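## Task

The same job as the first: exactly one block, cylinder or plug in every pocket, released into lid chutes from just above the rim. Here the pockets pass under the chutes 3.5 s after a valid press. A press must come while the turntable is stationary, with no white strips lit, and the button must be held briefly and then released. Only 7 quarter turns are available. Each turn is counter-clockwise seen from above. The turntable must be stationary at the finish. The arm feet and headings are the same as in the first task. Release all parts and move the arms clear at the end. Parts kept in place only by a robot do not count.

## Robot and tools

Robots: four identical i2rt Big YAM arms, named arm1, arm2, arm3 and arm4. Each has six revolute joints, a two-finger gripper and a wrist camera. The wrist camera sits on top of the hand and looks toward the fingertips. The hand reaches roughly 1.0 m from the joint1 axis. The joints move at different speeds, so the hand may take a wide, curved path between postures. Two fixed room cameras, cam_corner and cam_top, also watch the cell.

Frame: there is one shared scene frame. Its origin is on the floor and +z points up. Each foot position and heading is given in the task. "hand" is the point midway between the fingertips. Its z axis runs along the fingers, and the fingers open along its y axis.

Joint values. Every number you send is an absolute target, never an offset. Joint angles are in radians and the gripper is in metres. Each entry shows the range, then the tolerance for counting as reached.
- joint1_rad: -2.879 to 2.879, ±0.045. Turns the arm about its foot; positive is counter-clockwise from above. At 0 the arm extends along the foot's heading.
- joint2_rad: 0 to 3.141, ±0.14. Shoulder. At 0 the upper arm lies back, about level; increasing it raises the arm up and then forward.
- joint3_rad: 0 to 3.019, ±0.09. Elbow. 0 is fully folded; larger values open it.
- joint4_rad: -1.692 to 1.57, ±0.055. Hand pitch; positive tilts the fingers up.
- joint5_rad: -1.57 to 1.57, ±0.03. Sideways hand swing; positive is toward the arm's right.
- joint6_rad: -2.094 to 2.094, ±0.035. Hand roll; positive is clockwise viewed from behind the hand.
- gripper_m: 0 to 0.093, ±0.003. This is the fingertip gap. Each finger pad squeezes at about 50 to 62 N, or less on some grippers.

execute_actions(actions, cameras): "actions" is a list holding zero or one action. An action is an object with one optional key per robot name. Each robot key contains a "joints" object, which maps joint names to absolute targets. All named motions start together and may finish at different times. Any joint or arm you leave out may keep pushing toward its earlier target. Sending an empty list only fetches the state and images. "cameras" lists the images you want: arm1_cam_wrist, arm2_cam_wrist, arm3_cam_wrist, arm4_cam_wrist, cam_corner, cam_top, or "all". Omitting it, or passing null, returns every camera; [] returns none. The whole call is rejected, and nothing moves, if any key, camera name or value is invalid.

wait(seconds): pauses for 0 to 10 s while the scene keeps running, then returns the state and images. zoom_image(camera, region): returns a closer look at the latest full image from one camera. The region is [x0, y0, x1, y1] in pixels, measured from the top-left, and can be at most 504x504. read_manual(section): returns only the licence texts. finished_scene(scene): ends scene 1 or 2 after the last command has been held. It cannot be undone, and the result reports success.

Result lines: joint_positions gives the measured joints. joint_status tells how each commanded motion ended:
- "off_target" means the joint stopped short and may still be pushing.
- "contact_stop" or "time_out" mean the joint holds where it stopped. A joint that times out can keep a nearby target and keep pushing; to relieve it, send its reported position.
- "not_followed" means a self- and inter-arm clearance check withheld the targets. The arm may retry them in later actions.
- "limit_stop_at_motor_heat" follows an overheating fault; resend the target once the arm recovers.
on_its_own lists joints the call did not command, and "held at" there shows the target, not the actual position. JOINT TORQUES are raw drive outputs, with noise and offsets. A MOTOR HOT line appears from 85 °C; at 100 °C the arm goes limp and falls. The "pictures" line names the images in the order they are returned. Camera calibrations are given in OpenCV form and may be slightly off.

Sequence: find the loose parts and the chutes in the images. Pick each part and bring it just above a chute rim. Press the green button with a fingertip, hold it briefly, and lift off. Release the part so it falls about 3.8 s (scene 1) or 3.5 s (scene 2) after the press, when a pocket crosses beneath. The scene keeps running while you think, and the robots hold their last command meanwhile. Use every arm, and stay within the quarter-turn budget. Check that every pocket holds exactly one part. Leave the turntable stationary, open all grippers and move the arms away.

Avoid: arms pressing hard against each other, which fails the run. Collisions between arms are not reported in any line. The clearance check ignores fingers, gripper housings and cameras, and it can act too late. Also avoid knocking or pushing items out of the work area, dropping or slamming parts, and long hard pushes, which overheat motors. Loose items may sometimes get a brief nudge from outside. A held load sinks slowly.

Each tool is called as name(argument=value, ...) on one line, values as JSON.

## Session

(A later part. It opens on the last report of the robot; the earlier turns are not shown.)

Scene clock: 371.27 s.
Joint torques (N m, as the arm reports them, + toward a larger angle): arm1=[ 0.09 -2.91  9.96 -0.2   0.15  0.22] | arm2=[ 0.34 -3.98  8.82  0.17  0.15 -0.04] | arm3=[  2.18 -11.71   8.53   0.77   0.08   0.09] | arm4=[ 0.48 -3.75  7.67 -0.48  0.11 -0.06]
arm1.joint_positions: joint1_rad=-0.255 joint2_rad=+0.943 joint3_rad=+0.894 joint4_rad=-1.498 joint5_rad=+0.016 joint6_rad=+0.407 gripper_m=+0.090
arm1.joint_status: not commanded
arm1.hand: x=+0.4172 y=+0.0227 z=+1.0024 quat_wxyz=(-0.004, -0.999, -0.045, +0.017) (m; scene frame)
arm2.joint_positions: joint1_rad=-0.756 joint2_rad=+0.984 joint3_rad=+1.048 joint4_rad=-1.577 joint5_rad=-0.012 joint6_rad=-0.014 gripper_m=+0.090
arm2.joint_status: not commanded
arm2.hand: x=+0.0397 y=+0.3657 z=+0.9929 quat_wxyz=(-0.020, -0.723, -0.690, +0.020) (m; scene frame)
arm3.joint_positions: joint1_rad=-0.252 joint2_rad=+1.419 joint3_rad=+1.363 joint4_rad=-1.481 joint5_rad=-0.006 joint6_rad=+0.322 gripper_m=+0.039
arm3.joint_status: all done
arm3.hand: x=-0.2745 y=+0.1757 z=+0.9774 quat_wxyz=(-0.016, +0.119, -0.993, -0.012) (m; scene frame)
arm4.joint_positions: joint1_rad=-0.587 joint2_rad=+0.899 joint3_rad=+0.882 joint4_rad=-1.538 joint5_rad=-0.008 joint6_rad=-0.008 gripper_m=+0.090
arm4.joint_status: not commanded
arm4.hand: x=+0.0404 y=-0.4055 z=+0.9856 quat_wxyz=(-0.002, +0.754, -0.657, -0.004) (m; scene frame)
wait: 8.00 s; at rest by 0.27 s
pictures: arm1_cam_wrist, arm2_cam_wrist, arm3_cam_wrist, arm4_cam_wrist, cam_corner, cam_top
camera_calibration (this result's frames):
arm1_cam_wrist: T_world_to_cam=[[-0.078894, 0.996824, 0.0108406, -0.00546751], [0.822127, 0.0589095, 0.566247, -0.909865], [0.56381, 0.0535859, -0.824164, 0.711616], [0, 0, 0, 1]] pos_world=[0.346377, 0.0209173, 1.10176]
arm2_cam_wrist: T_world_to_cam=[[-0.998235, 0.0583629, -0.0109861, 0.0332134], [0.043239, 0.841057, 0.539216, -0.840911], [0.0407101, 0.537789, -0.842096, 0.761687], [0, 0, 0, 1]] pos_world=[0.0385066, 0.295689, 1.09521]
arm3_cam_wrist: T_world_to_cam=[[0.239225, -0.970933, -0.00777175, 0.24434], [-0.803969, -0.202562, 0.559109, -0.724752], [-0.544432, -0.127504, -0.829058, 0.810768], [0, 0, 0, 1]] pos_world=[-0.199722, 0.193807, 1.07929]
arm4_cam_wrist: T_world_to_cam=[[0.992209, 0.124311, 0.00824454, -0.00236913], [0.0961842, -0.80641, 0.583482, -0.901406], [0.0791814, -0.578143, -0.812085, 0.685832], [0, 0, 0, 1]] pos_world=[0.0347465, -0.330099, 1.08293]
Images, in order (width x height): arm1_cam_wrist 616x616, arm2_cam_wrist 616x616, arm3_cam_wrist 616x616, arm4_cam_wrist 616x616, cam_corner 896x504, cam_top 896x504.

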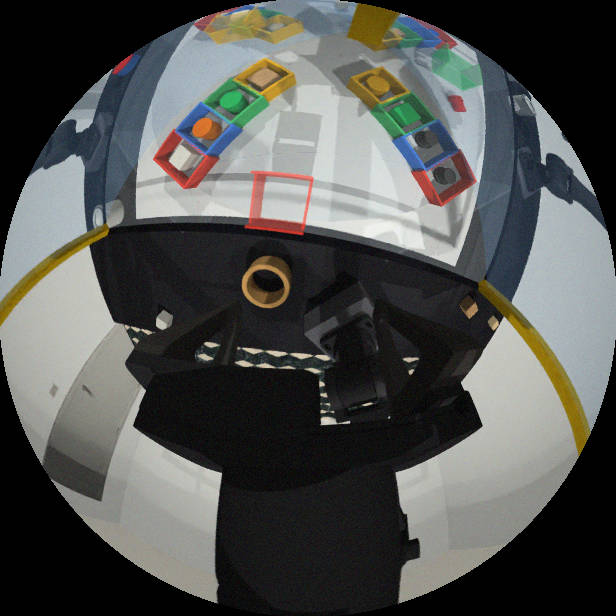

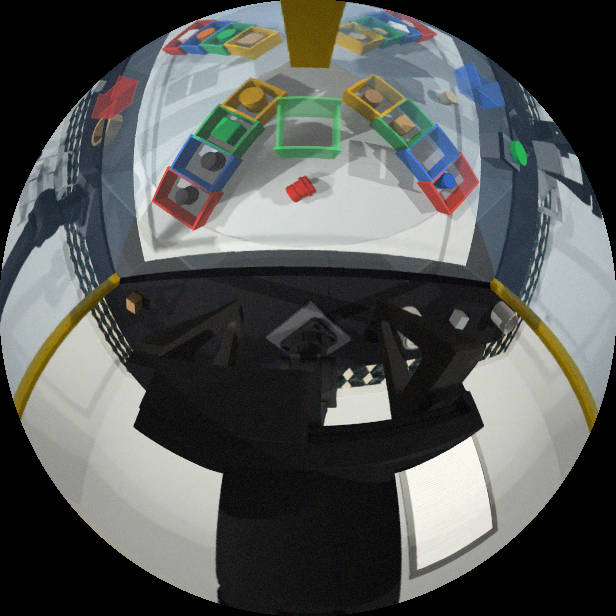

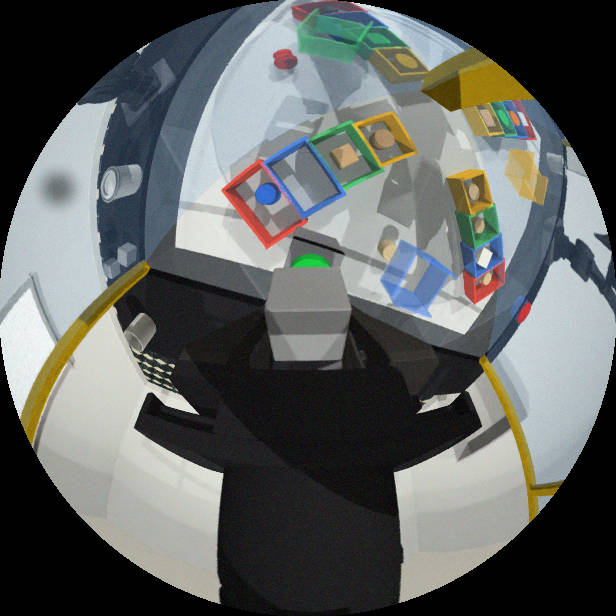

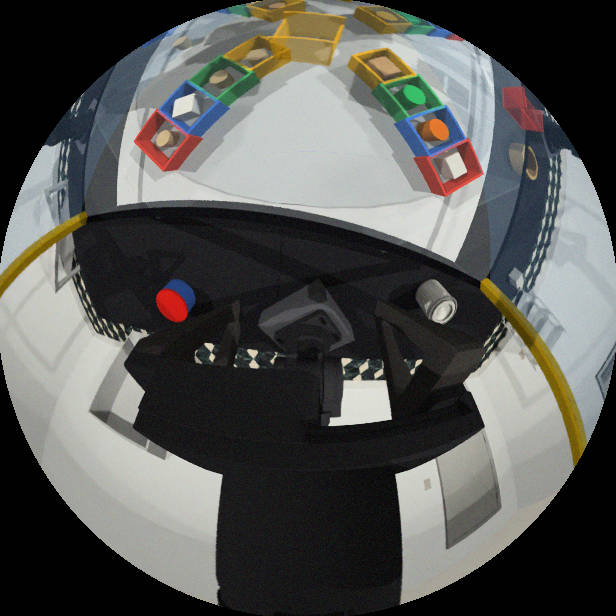

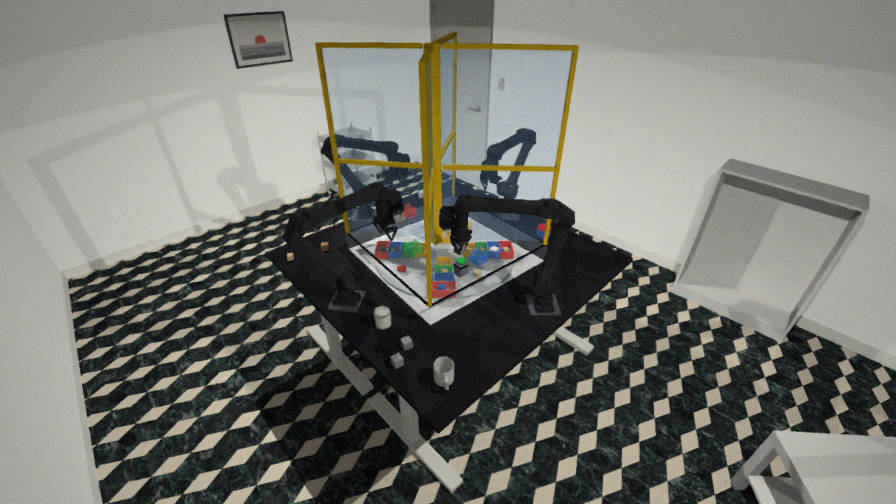

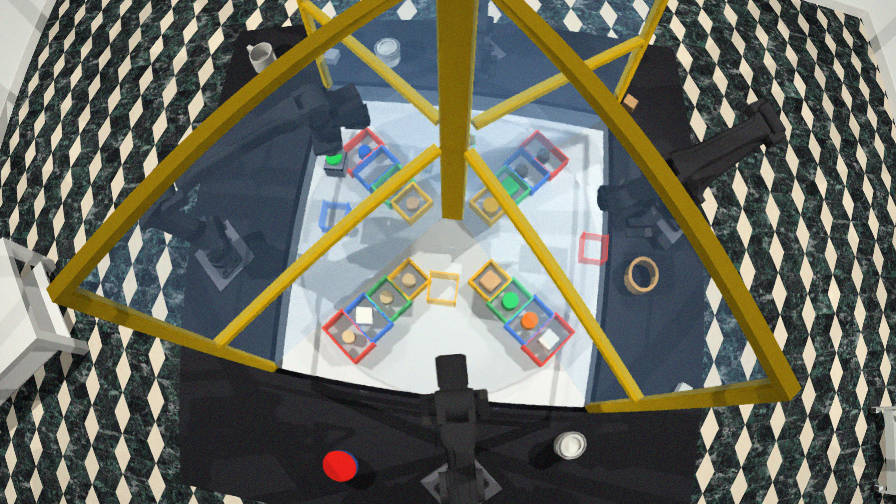

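execute_actions(actions=[{"arm3":{"joints":{"joint2_rad":1.55}}}], cameras=["arm3_cam_wrist"])

wait(seconds=0.2)

execute_actions(actions=[{"arm3":{"joints":{"joint1_rad":-0.592,"joint2_rad":1.325,"joint3_rad":1.255}}}], cameras=[])

wait(seconds=1.35)

execute_actions(actions=[{"arm3":{"joints":{"gripper_m":0.09}}}], cameras=["arm3_cam_wrist"])

execute_actions(actions=[{"arm3":{"joints":{"joint2_rad":0.95,"joint3_rad":1.0,"joint4_rad":-1.58}}}], cameras=[])

wait(seconds=5)

Scene clock: 380.73 s.
Joint torques (N m, as the arm reports them, + toward a larger angle): arm1=[ 0.   -2.98  9.97 -0.21  0.15  0.23] | arm2=[-0.02 -4.01  8.87  0.25  0.15 -0.03] | arm3=[  2.24 -12.26   7.9    0.79   0.14   0.11] | arm4=[ 1.3  -3.6   7.61 -0.48  0.16 -0.05]
arm1.joint_positions: joint1_rad=-0.255 joint2_rad=+0.943 joint3_rad=+0.894 joint4_rad=-1.498 joint5_rad=+0.016 joint6_rad=+0.407 gripper_m=+0.090
arm1.joint_status: not commanded
arm1.hand: x=+0.4172 y=+0.0227 z=+1.0024 quat_wxyz=(-0.004, -0.999, -0.045, +0.017) (m; scene frame)
arm2.joint_positions: joint1_rad=-0.756 joint2_rad=+0.984 joint3_rad=+1.048 joint4_rad=-1.577 joint5_rad=-0.012 joint6_rad=-0.014 gripper_m=+0.090
arm2.joint_status: not commanded
arm2.hand: x=+0.0397 y=+0.3657 z=+0.9929 quat_wxyz=(-0.020, -0.723, -0.690, +0.020) (m; scene frame)
arm3.joint_positions: joint1_rad=-0.252 joint2_rad=+1.538 joint3_rad=+1.369 joint4_rad=-1.483 joint5_rad=-0.007 joint6_rad=+0.322 gripper_m=+0.039
arm3.joint_status: all done
arm3.hand: x=-0.2638 y=+0.1828 z=+0.9314 quat_wxyz=(+0.036, +0.119, -0.992, +0.012) (m; scene frame)
arm4.joint_positions: joint1_rad=-0.587 joint2_rad=+0.899 joint3_rad=+0.882 joint4_rad=-1.538 joint5_rad=-0.008 joint6_rad=-0.008 gripper_m=+0.090
arm4.joint_status: not commanded
arm4.hand: x=+0.0404 y=-0.4055 z=+0.9856 quat_wxyz=(-0.002, +0.754, -0.657, -0.004) (m; scene frame)
pictures: arm3_cam_wrist
camera_calibration (this result's frames):
arm3_cam_wrist: T_world_to_cam=[[0.240445, -0.970283, 0.0271363, 0.215992], [-0.744892, -0.166522, 0.64607, -0.76104], [-0.622352, -0.175558, -0.762796, 0.705889], [0, 0, 0, 1]] pos_world=[-0.179516, 0.206767, 1.02427]
Images, in order (width x height): arm3_cam_wrist 616x616.

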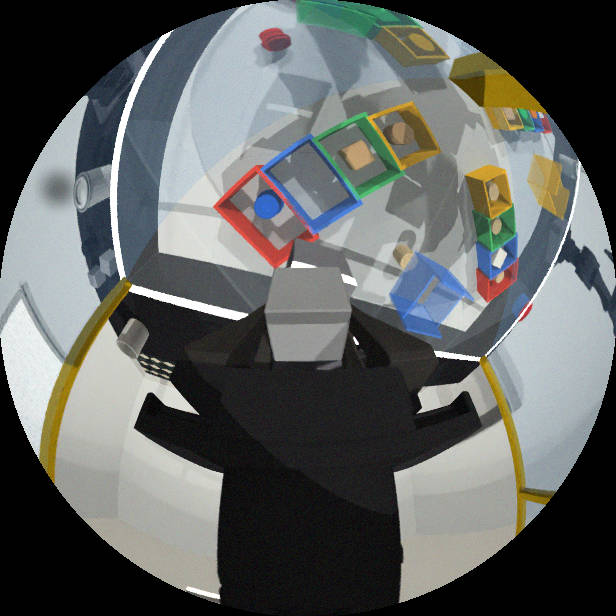

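Scene clock: 380.93 s.
Joint torques (N m, as the arm reports them, + toward a larger angle): arm1=[ 0.14 -2.92  9.96 -0.23  0.15  0.23] | arm2=[ 0.11 -3.79  8.82  0.16  0.14 -0.04] | arm3=[  1.76 -12.27   7.8    0.73   0.15   0.04] | arm4=[ 1.19 -3.11  7.71 -0.36  0.13 -0.05]
arm1.joint_positions: joint1_rad=-0.255 joint2_rad=+0.943 joint3_rad=+0.894 joint4_rad=-1.498 joint5_rad=+0.016 joint6_rad=+0.407 gripper_m=+0.090
arm1.joint_status: not commanded
arm1.hand: x=+0.4172 y=+0.0227 z=+1.0024 quat_wxyz=(-0.004, -0.999, -0.045, +0.017) (m; scene frame)
arm2.joint_positions: joint1_rad=-0.756 joint2_rad=+0.984 joint3_rad=+1.048 joint4_rad=-1.577 joint5_rad=-0.012 joint6_rad=-0.014 gripper_m=+0.090
arm2.joint_status: not commanded
arm2.hand: x=+0.0397 y=+0.3657 z=+0.9929 quat_wxyz=(-0.020, -0.723, -0.690, +0.020) (m; scene frame)
arm3.joint_positions: joint1_rad=-0.252 joint2_rad=+1.538 joint3_rad=+1.369 joint4_rad=-1.483 joint5_rad=-0.007 joint6_rad=+0.322 gripper_m=+0.039
arm3.joint_status: all done
arm3.hand: x=-0.2638 y=+0.1828 z=+0.9314 quat_wxyz=(+0.036, +0.119, -0.992, +0.012) (m; scene frame)
arm4.joint_positions: joint1_rad=-0.587 joint2_rad=+0.899 joint3_rad=+0.882 joint4_rad=-1.538 joint5_rad=-0.008 joint6_rad=-0.008 gripper_m=+0.090
arm4.joint_status: not commanded
arm4.hand: x=+0.0404 y=-0.4055 z=+0.9856 quat_wxyz=(-0.002, +0.754, -0.657, -0.004) (m; scene frame)
wait: 0.20 s; no rest
pictures: arm1_cam_wrist, arm2_cam_wrist, arm3_cam_wrist, arm4_cam_wrist, cam_corner, cam_top
camera_calibration (this result's frames):
arm1_cam_wrist: T_world_to_cam=[[-0.078894, 0.996824, 0.0108406, -0.00546751], [0.822127, 0.0589095, 0.566247, -0.909865], [0.56381, 0.0535859, -0.824164, 0.711616], [0, 0, 0, 1]] pos_world=[0.346377, 0.0209173, 1.10176]
arm2_cam_wrist: T_world_to_cam=[[-0.998235, 0.0583629, -0.0109861, 0.0332134], [0.043239, 0.841057, 0.539216, -0.840911], [0.0407101, 0.537789, -0.842096, 0.761687], [0, 0, 0, 1]] pos_world=[0.0385066, 0.295689, 1.09521]
arm3_cam_wrist: T_world_to_cam=[[0.240445, -0.970283, 0.0271363, 0.215992], [-0.744892, -0.166522, 0.64607, -0.76104], [-0.622352, -0.175558, -0.762796, 0.705889], [0, 0, 0, 1]] pos_world=[-0.179516, 0.206767, 1.02427]
arm4_cam_wrist: T_world_to_cam=[[0.992209, 0.124311, 0.00824454, -0.00236913], [0.0961842, -0.80641, 0.583482, -0.901406], [0.0791814, -0.578143, -0.812085, 0.685832], [0, 0, 0, 1]] pos_world=[0.0347465, -0.330099, 1.08293]
Images, in order (width x height): arm1_cam_wrist 616x616, arm2_cam_wrist 616x616, arm3_cam_wrist 616x616, arm4_cam_wrist 616x616, cam_corner 896x504, cam_top 896x504.

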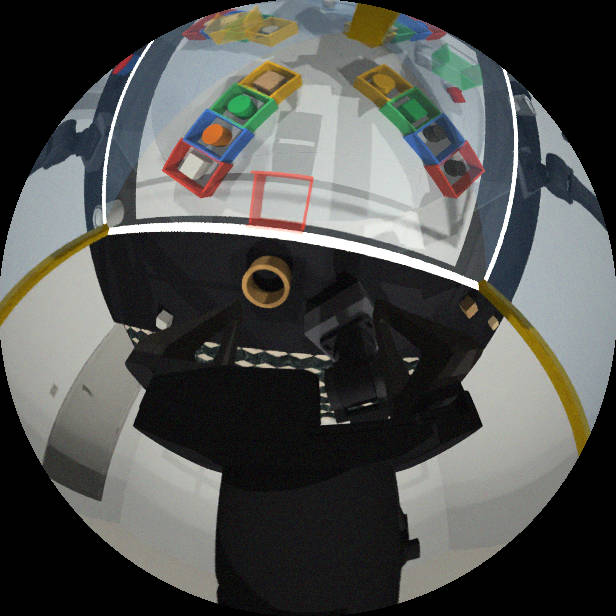

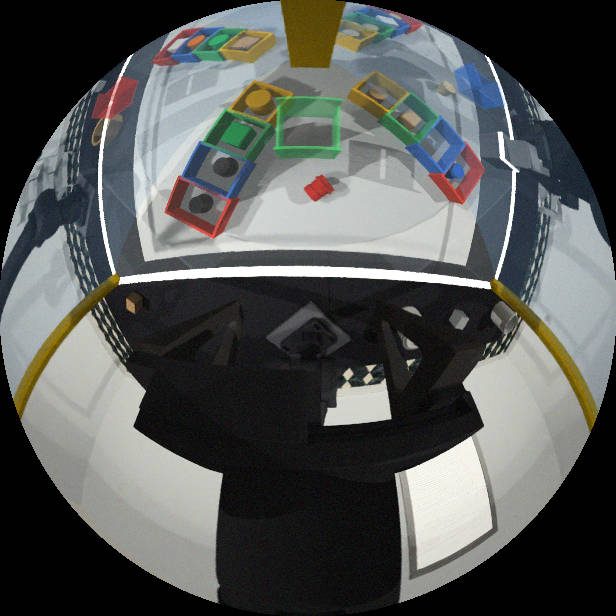

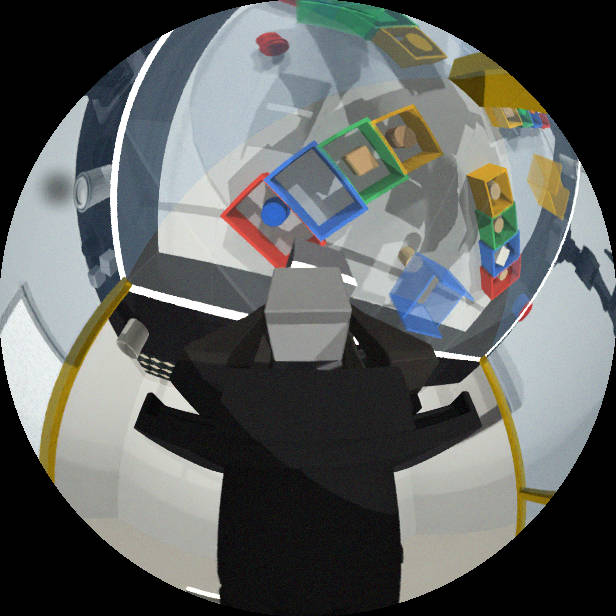

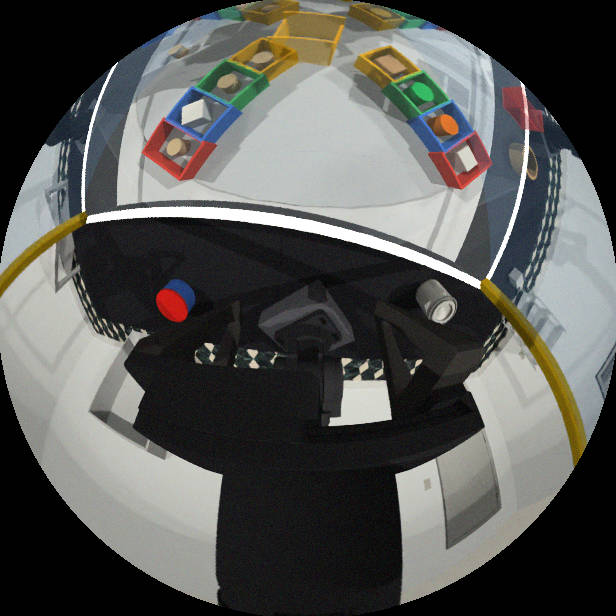

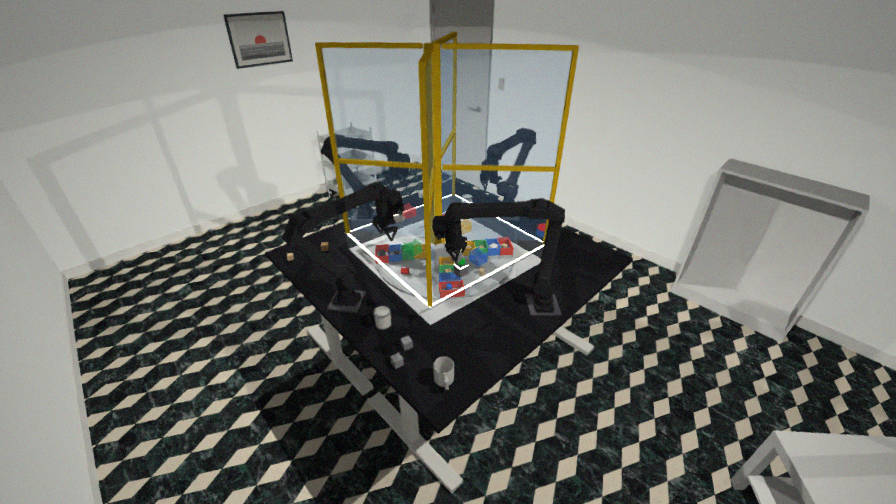

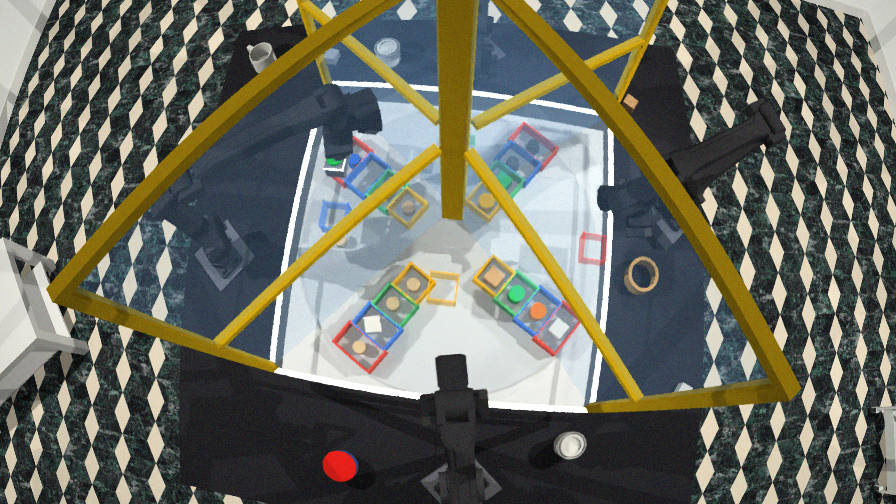

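Scene clock: 382.00 s.
Joint torques (N m, as the arm reports them, + toward a larger angle): arm1=[ 0.04 -2.93  9.96 -0.22  0.16  0.22] | arm2=[ 0.03 -3.72  8.89  0.18  0.16 -0.04] | arm3=[  2.28 -10.16   8.39   0.65  -0.09   0.06] | arm4=[ 1.01 -3.44  7.59 -0.51  0.13 -0.03]
arm1.joint_positions: joint1_rad=-0.255 joint2_rad=+0.943 joint3_rad=+0.894 joint4_rad=-1.498 joint5_rad=+0.016 joint6_rad=+0.407 gripper_m=+0.090
arm1.joint_status: not commanded
arm1.hand: x=+0.4172 y=+0.0227 z=+1.0024 quat_wxyz=(-0.004, -0.999, -0.045, +0.017) (m; scene frame)
arm2.joint_positions: joint1_rad=-0.756 joint2_rad=+0.984 joint3_rad=+1.048 joint4_rad=-1.577 joint5_rad=-0.012 joint6_rad=-0.014 gripper_m=+0.090
arm2.joint_status: not commanded
arm2.hand: x=+0.0397 y=+0.3657 z=+0.9929 quat_wxyz=(-0.020, -0.723, -0.690, +0.020) (m; scene frame)
arm3.joint_positions: joint1_rad=-0.602 joint2_rad=+1.324 joint3_rad=+1.249 joint4_rad=-1.477 joint5_rad=-0.002 joint6_rad=+0.323 gripper_m=+0.039
arm3.joint_status: all done
arm3.hand: x=-0.2586 y=+0.0305 z=+0.9689 quat_wxyz=(-0.011, -0.056, -0.998, -0.006) (m; scene frame)
arm4.joint_positions: joint1_rad=-0.587 joint2_rad=+0.899 joint3_rad=+0.882 joint4_rad=-1.538 joint5_rad=-0.008 joint6_rad=-0.008 gripper_m=+0.090
arm4.joint_status: not commanded
arm4.hand: x=+0.0404 y=-0.4055 z=+0.9856 quat_wxyz=(-0.002, +0.754, -0.657, -0.004) (m; scene frame)
pictures: none
No camera images: the call's "cameras" was empty. Leave "cameras" out to get every camera's image.

Scene clock: 383.37 s.
Joint torques (N m, as the arm reports them, + toward a larger angle): arm1=[ 0.09 -3.07  9.96 -0.22  0.16  0.22] | arm2=[-0.06 -3.8   8.84  0.18  0.13 -0.02] | arm3=[  2.15 -10.34   8.33   0.68  -0.08   0.05] | arm4=[ 0.95 -3.71  7.46 -0.56  0.1  -0.06]
arm1.joint_positions: joint1_rad=-0.255 joint2_rad=+0.943 joint3_rad=+0.894 joint4_rad=-1.498 joint5_rad=+0.016 joint6_rad=+0.407 gripper_m=+0.090
arm1.joint_status: not commanded
arm1.hand: x=+0.4172 y=+0.0227 z=+1.0024 quat_wxyz=(-0.004, -0.999, -0.045, +0.017) (m; scene frame)
arm2.joint_positions: joint1_rad=-0.756 joint2_rad=+0.984 joint3_rad=+1.048 joint4_rad=-1.577 joint5_rad=-0.012 joint6_rad=-0.014 gripper_m=+0.090
arm2.joint_status: not commanded
arm2.hand: x=+0.0397 y=+0.3657 z=+0.9929 quat_wxyz=(-0.020, -0.723, -0.690, +0.020) (m; scene frame)
arm3.joint_positions: joint1_rad=-0.602 joint2_rad=+1.324 joint3_rad=+1.249 joint4_rad=-1.477 joint5_rad=-0.002 joint6_rad=+0.323 gripper_m=+0.039
arm3.joint_status: all done
arm3.hand: x=-0.2586 y=+0.0305 z=+0.9689 quat_wxyz=(-0.011, -0.056, -0.998, -0.006) (m; scene frame)
arm4.joint_positions: joint1_rad=-0.587 joint2_rad=+0.899 joint3_rad=+0.882 joint4_rad=-1.538 joint5_rad=-0.008 joint6_rad=-0.008 gripper_m=+0.090
arm4.joint_status: not commanded
arm4.hand: x=+0.0404 y=-0.4055 z=+0.9856 quat_wxyz=(-0.002, +0.754, -0.657, -0.004) (m; scene frame)
wait: 1.37 s; at rest by 0.27 s
pictures: arm1_cam_wrist, arm2_cam_wrist, arm3_cam_wrist, arm4_cam_wrist, cam_corner, cam_top
camera_calibration (this result's frames):
arm1_cam_wrist: T_world_to_cam=[[-0.078894, 0.996824, 0.0108406, -0.00546751], [0.822127, 0.0589095, 0.566247, -0.909865], [0.56381, 0.0535859, -0.824164, 0.711616], [0, 0, 0, 1]] pos_world=[0.346377, 0.0209173, 1.10176]
arm2_cam_wrist: T_world_to_cam=[[-0.998235, 0.0583629, -0.0109861, 0.0332134], [0.043239, 0.841057, 0.539216, -0.840911], [0.0407101, 0.537789, -0.842096, 0.761687], [0, 0, 0, 1]] pos_world=[0.0385066, 0.295689, 1.09521]
arm3_cam_wrist: T_world_to_cam=[[-0.109299, -0.994008, -0.00102356, 0.00354484], [-0.816788, 0.0892253, 0.569997, -0.759383], [-0.56649, 0.0631361, -0.821646, 0.775234], [0, 0, 0, 1]] pos_world=[-0.180705, 0.0223346, 1.06982]
arm4_cam_wrist: T_world_to_cam=[[0.992209, 0.124311, 0.00824454, -0.00236913], [0.0961842, -0.80641, 0.583482, -0.901406], [0.0791814, -0.578143, -0.812085, 0.685832], [0, 0, 0, 1]] pos_world=[0.0347465, -0.330099, 1.08293]
Images, in order (width x height): arm1_cam_wrist 616x616, arm2_cam_wrist 616x616, arm3_cam_wrist 616x616, arm4_cam_wrist 616x616, cam_corner 896x504, cam_top 896x504.

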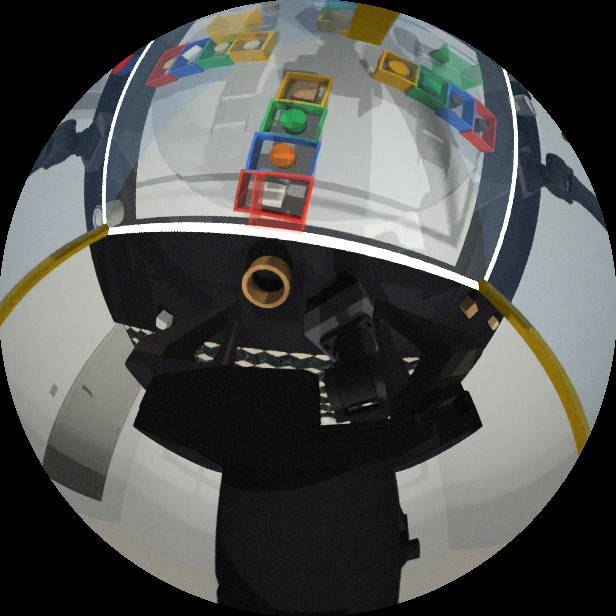

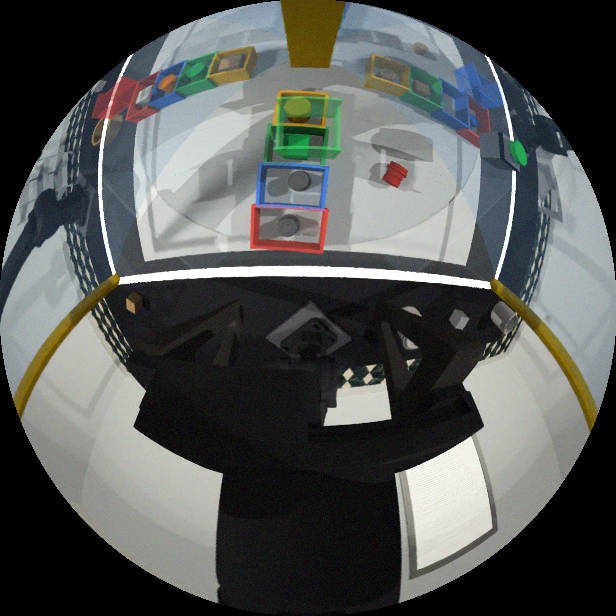

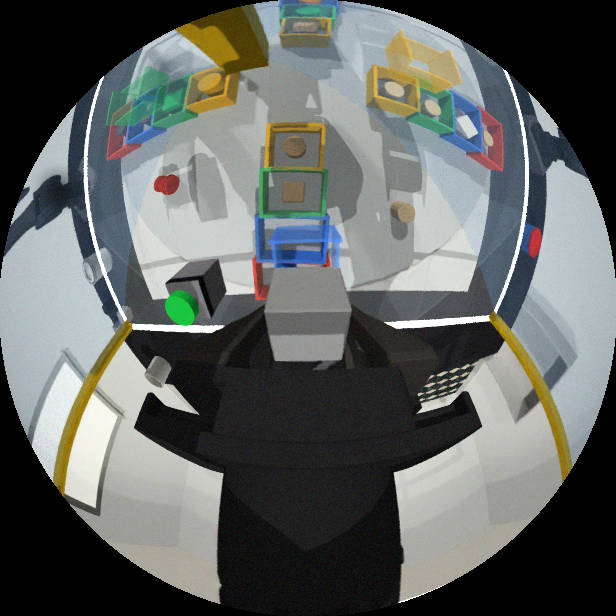

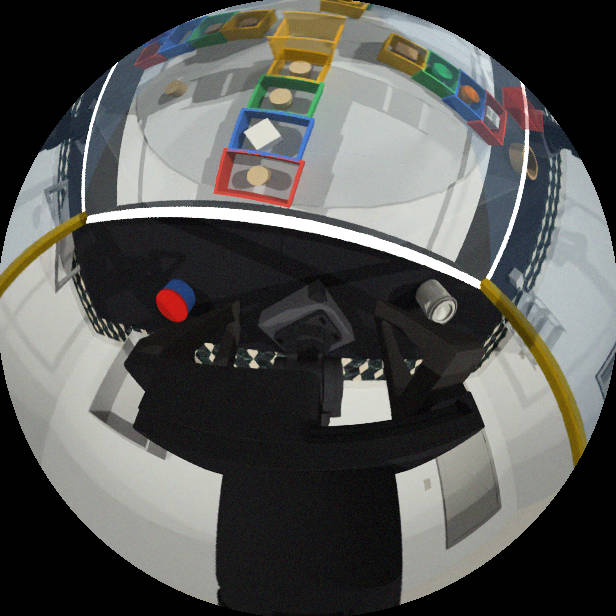

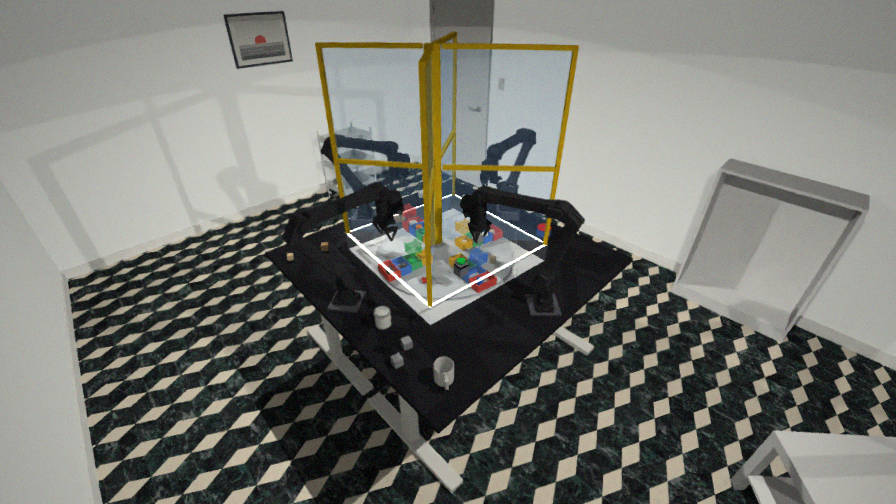

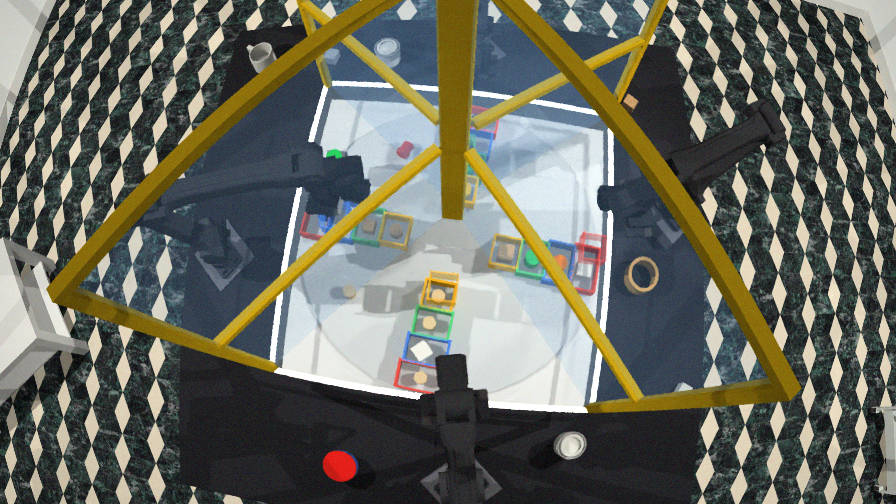

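Scene clock: 384.07 s.
Joint torques (N m, as the arm reports them, + toward a larger angle): arm1=[ 0.01 -2.95  9.96 -0.22  0.15  0.22] | arm2=[-0.15 -3.9   8.86  0.14  0.15 -0.04] | arm3=[  2.17 -10.12   8.36   0.68  -0.1    0.09] | arm4=[ 0.52 -3.93  7.62 -0.43  0.13 -0.04]
arm1.joint_positions: joint1_rad=-0.255 joint2_rad=+0.943 joint3_rad=+0.894 joint4_rad=-1.498 joint5_rad=+0.016 joint6_rad=+0.407 gripper_m=+0.090
arm1.joint_status: not commanded
arm1.hand: x=+0.4172 y=+0.0227 z=+1.0024 quat_wxyz=(-0.004, -0.999, -0.045, +0.017) (m; scene frame)
arm2.joint_positions: joint1_rad=-0.756 joint2_rad=+0.984 joint3_rad=+1.048 joint4_rad=-1.577 joint5_rad=-0.012 joint6_rad=-0.014 gripper_m=+0.090
arm2.joint_status: not commanded
arm2.hand: x=+0.0397 y=+0.3657 z=+0.9929 quat_wxyz=(-0.020, -0.723, -0.690, +0.020) (m; scene frame)
arm3.joint_positions: joint1_rad=-0.602 joint2_rad=+1.324 joint3_rad=+1.249 joint4_rad=-1.477 joint5_rad=-0.002 joint6_rad=+0.323 gripper_m=+0.090
arm3.joint_status: all done
arm3.hand: x=-0.2586 y=+0.0305 z=+0.9689 quat_wxyz=(-0.011, -0.056, -0.998, -0.006) (m; scene frame)
arm4.joint_positions: joint1_rad=-0.587 joint2_rad=+0.899 joint3_rad=+0.882 joint4_rad=-1.538 joint5_rad=-0.008 joint6_rad=-0.008 gripper_m=+0.090
arm4.joint_status: not commanded
arm4.hand: x=+0.0404 y=-0.4055 z=+0.9856 quat_wxyz=(-0.002, +0.754, -0.657, -0.004) (m; scene frame)
pictures: arm3_cam_wrist
camera_calibration (this result's frames):
arm3_cam_wrist: T_world_to_cam=[[-0.109299, -0.994008, -0.00102356, 0.00354484], [-0.816788, 0.0892253, 0.569997, -0.759383], [-0.56649, 0.0631361, -0.821646, 0.775234], [0, 0, 0, 1]] pos_world=[-0.180705, 0.0223346, 1.06982]
Images, in order (width x height): arm3_cam_wrist 616x616.

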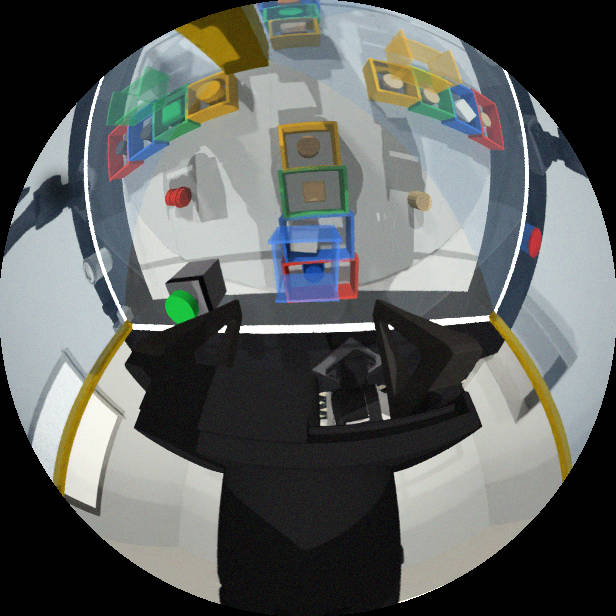

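Scene clock: 385.33 s.
Joint torques (N m, as the arm reports them, + toward a larger angle): arm1=[ 0.08 -3.11  9.95 -0.21  0.15  0.22] | arm2=[ 0.03 -3.83  8.82  0.17  0.15 -0.03] | arm3=[ 2.18 -3.91  7.84  0.3  -0.1   0.08] | arm4=[ 1.07 -3.39  7.55 -0.35  0.12 -0.04]
arm1.joint_positions: joint1_rad=-0.255 joint2_rad=+0.943 joint3_rad=+0.894 joint4_rad=-1.498 joint5_rad=+0.016 joint6_rad=+0.407 gripper_m=+0.090
arm1.joint_status: not commanded
arm1.hand: x=+0.4172 y=+0.0227 z=+1.0024 quat_wxyz=(-0.004, -0.999, -0.045, +0.017) (m; scene frame)
arm2.joint_positions: joint1_rad=-0.756 joint2_rad=+0.984 joint3_rad=+1.048 joint4_rad=-1.577 joint5_rad=-0.012 joint6_rad=-0.014 gripper_m=+0.090
arm2.joint_status: not commanded
arm2.hand: x=+0.0397 y=+0.3657 z=+0.9929 quat_wxyz=(-0.020, -0.723, -0.690, +0.020) (m; scene frame)
arm3.joint_positions: joint1_rad=-0.602 joint2_rad=+0.945 joint3_rad=+1.004 joint4_rad=-1.573 joint5_rad=-0.002 joint6_rad=+0.323 gripper_m=+0.090
arm3.joint_status: all done
arm3.hand: x=-0.3861 y=+0.0033 z=+0.9824 quat_wxyz=(-0.029, -0.056, -0.998, -0.011) (m; scene frame)
arm4.joint_positions: joint1_rad=-0.587 joint2_rad=+0.899 joint3_rad=+0.882 joint4_rad=-1.538 joint5_rad=-0.008 joint6_rad=-0.008 gripper_m=+0.090
arm4.joint_status: not commanded
arm4.hand: x=+0.0404 y=-0.4055 z=+0.9856 quat_wxyz=(-0.002, +0.754, -0.657, -0.004) (m; scene frame)
pictures: none
No camera images: the call's "cameras" was empty. Leave "cameras" out to get every camera's image.

Scene clock: 390.33 s.
Joint torques (N m, as the arm reports them, + toward a larger angle): arm1=[ 0.08 -2.95  9.96 -0.21  0.16  0.22] | arm2=[ 0.09 -3.9   8.8   0.16  0.16 -0.04] | arm3=[ 2.52 -3.3   7.83  0.24 -0.09  0.08] | arm4=[ 1.45 -3.97  7.62 -0.41  0.11 -0.06]
arm1.joint_positions: joint1_rad=-0.255 joint2_rad=+0.943 joint3_rad=+0.894 joint4_rad=-1.498 joint5_rad=+0.016 joint6_rad=+0.407 gripper_m=+0.090
arm1.joint_status: not commanded
arm1.hand: x=+0.4172 y=+0.0227 z=+1.0024 quat_wxyz=(-0.004, -0.999, -0.045, +0.017) (m; scene frame)
arm2.joint_positions: joint1_rad=-0.756 joint2_rad=+0.984 joint3_rad=+1.048 joint4_rad=-1.577 joint5_rad=-0.012 joint6_rad=-0.014 gripper_m=+0.090
arm2.joint_status: not commanded
arm2.hand: x=+0.0397 y=+0.3657 z=+0.9929 quat_wxyz=(-0.020, -0.723, -0.690, +0.020) (m; scene frame)
arm3.joint_positions: joint1_rad=-0.602 joint2_rad=+0.945 joint3_rad=+1.004 joint4_rad=-1.573 joint5_rad=-0.002 joint6_rad=+0.323 gripper_m=+0.090
arm3.joint_status: all done
arm3.hand: x=-0.3861 y=+0.0033 z=+0.9824 quat_wxyz=(-0.029, -0.056, -0.998, -0.011) (m; scene frame)
arm4.joint_positions: joint1_rad=-0.587 joint2_rad=+0.899 joint3_rad=+0.882 joint4_rad=-1.538 joint5_rad=-0.008 joint6_rad=-0.008 gripper_m=+0.090
arm4.joint_status: not commanded
arm4.hand: x=+0.0404 y=-0.4055 z=+0.9856 quat_wxyz=(-0.002, +0.754, -0.657, -0.004) (m; scene frame)
wait: 5.00 s; at rest by 0.27 s
pictures: arm1_cam_wrist, arm2_cam_wrist, arm3_cam_wrist, arm4_cam_wrist, cam_corner, cam_top
camera_calibration (this result's frames):
arm1_cam_wrist: T_world_to_cam=[[-0.078894, 0.996824, 0.0108406, -0.00546751], [0.822127, 0.0589095, 0.566247, -0.909865], [0.56381, 0.0535859, -0.824164, 0.711616], [0, 0, 0, 1]] pos_world=[0.346377, 0.0209173, 1.10176]
arm2_cam_wrist: T_world_to_cam=[[-0.998235, 0.0583629, -0.0109861, 0.0332134], [0.043239, 0.841057, 0.539216, -0.840911], [0.0407101, 0.537789, -0.842096, 0.761687], [0, 0, 0, 1]] pos_world=[0.0385066, 0.295689, 1.09521]
arm3_cam_wrist: T_world_to_cam=[[-0.109215, -0.993936, -0.0127745, -0.0259097], [-0.837075, 0.0850333, 0.54044, -0.847572], [-0.536076, 0.0697175, -0.841286, 0.746834], [0, 0, 0, 1]] pos_world=[-0.311951, -0.00574809, 1.08603]
arm4_cam_wrist: T_world_to_cam=[[0.992209, 0.124311, 0.00824454, -0.00236913], [0.0961842, -0.80641, 0.583482, -0.901406], [0.0791814, -0.578143, -0.812085, 0.685832], [0, 0, 0, 1]] pos_world=[0.0347465, -0.330099, 1.08293]
Images, in order (width x height): arm1_cam_wrist 616x616, arm2_cam_wrist 616x616, arm3_cam_wrist 616x616, arm4_cam_wrist 616x616, cam_corner 896x504, cam_top 896x504.

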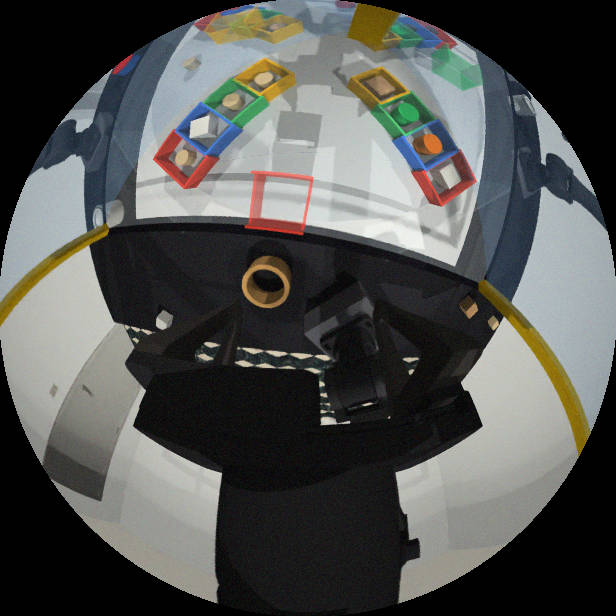

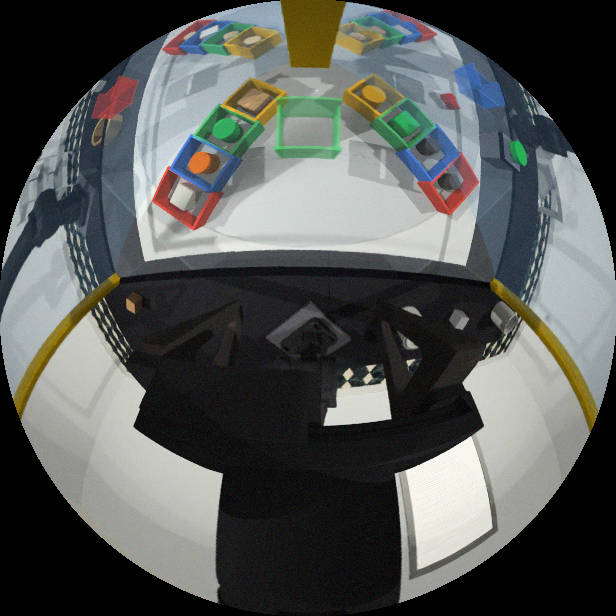

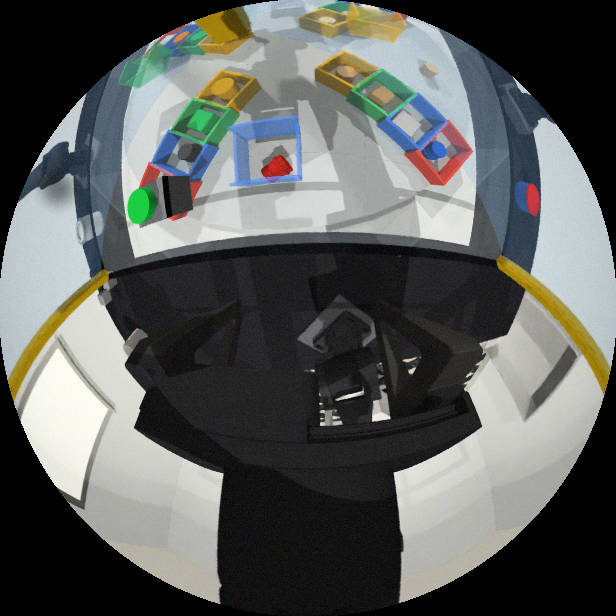

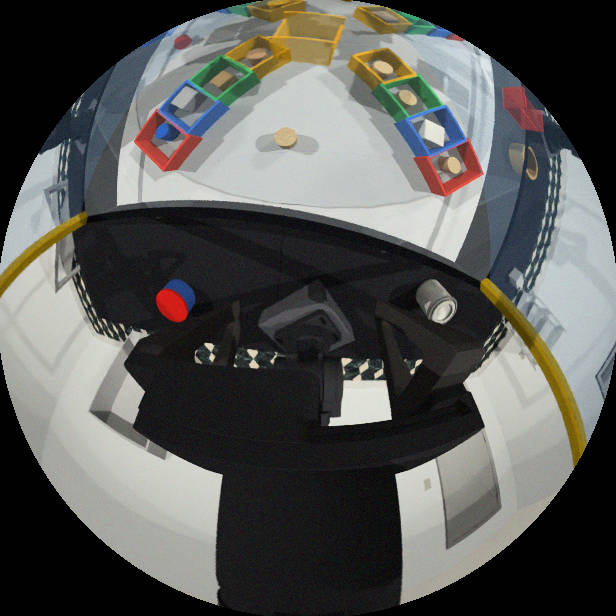

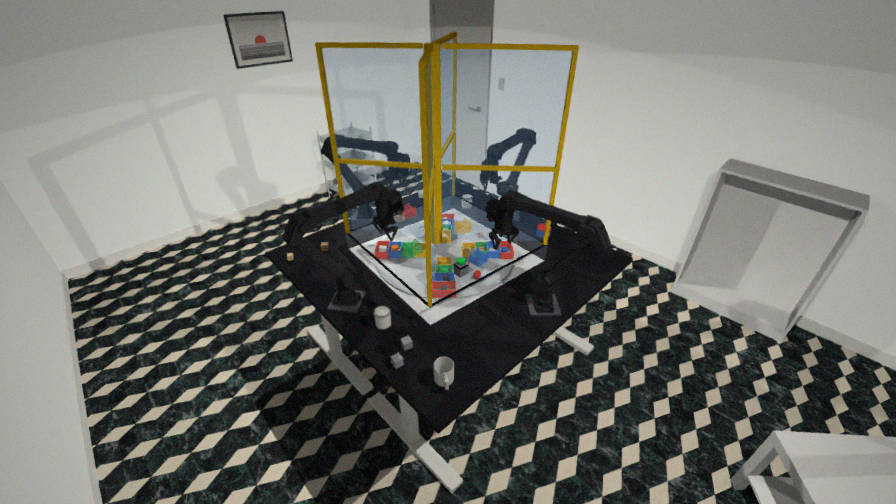

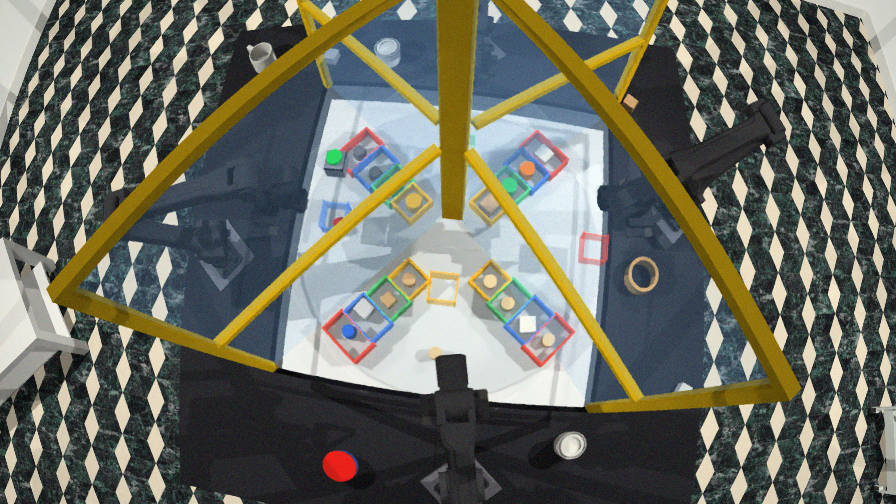

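finished_scene(scene=2)

The scene is finished: the task was done.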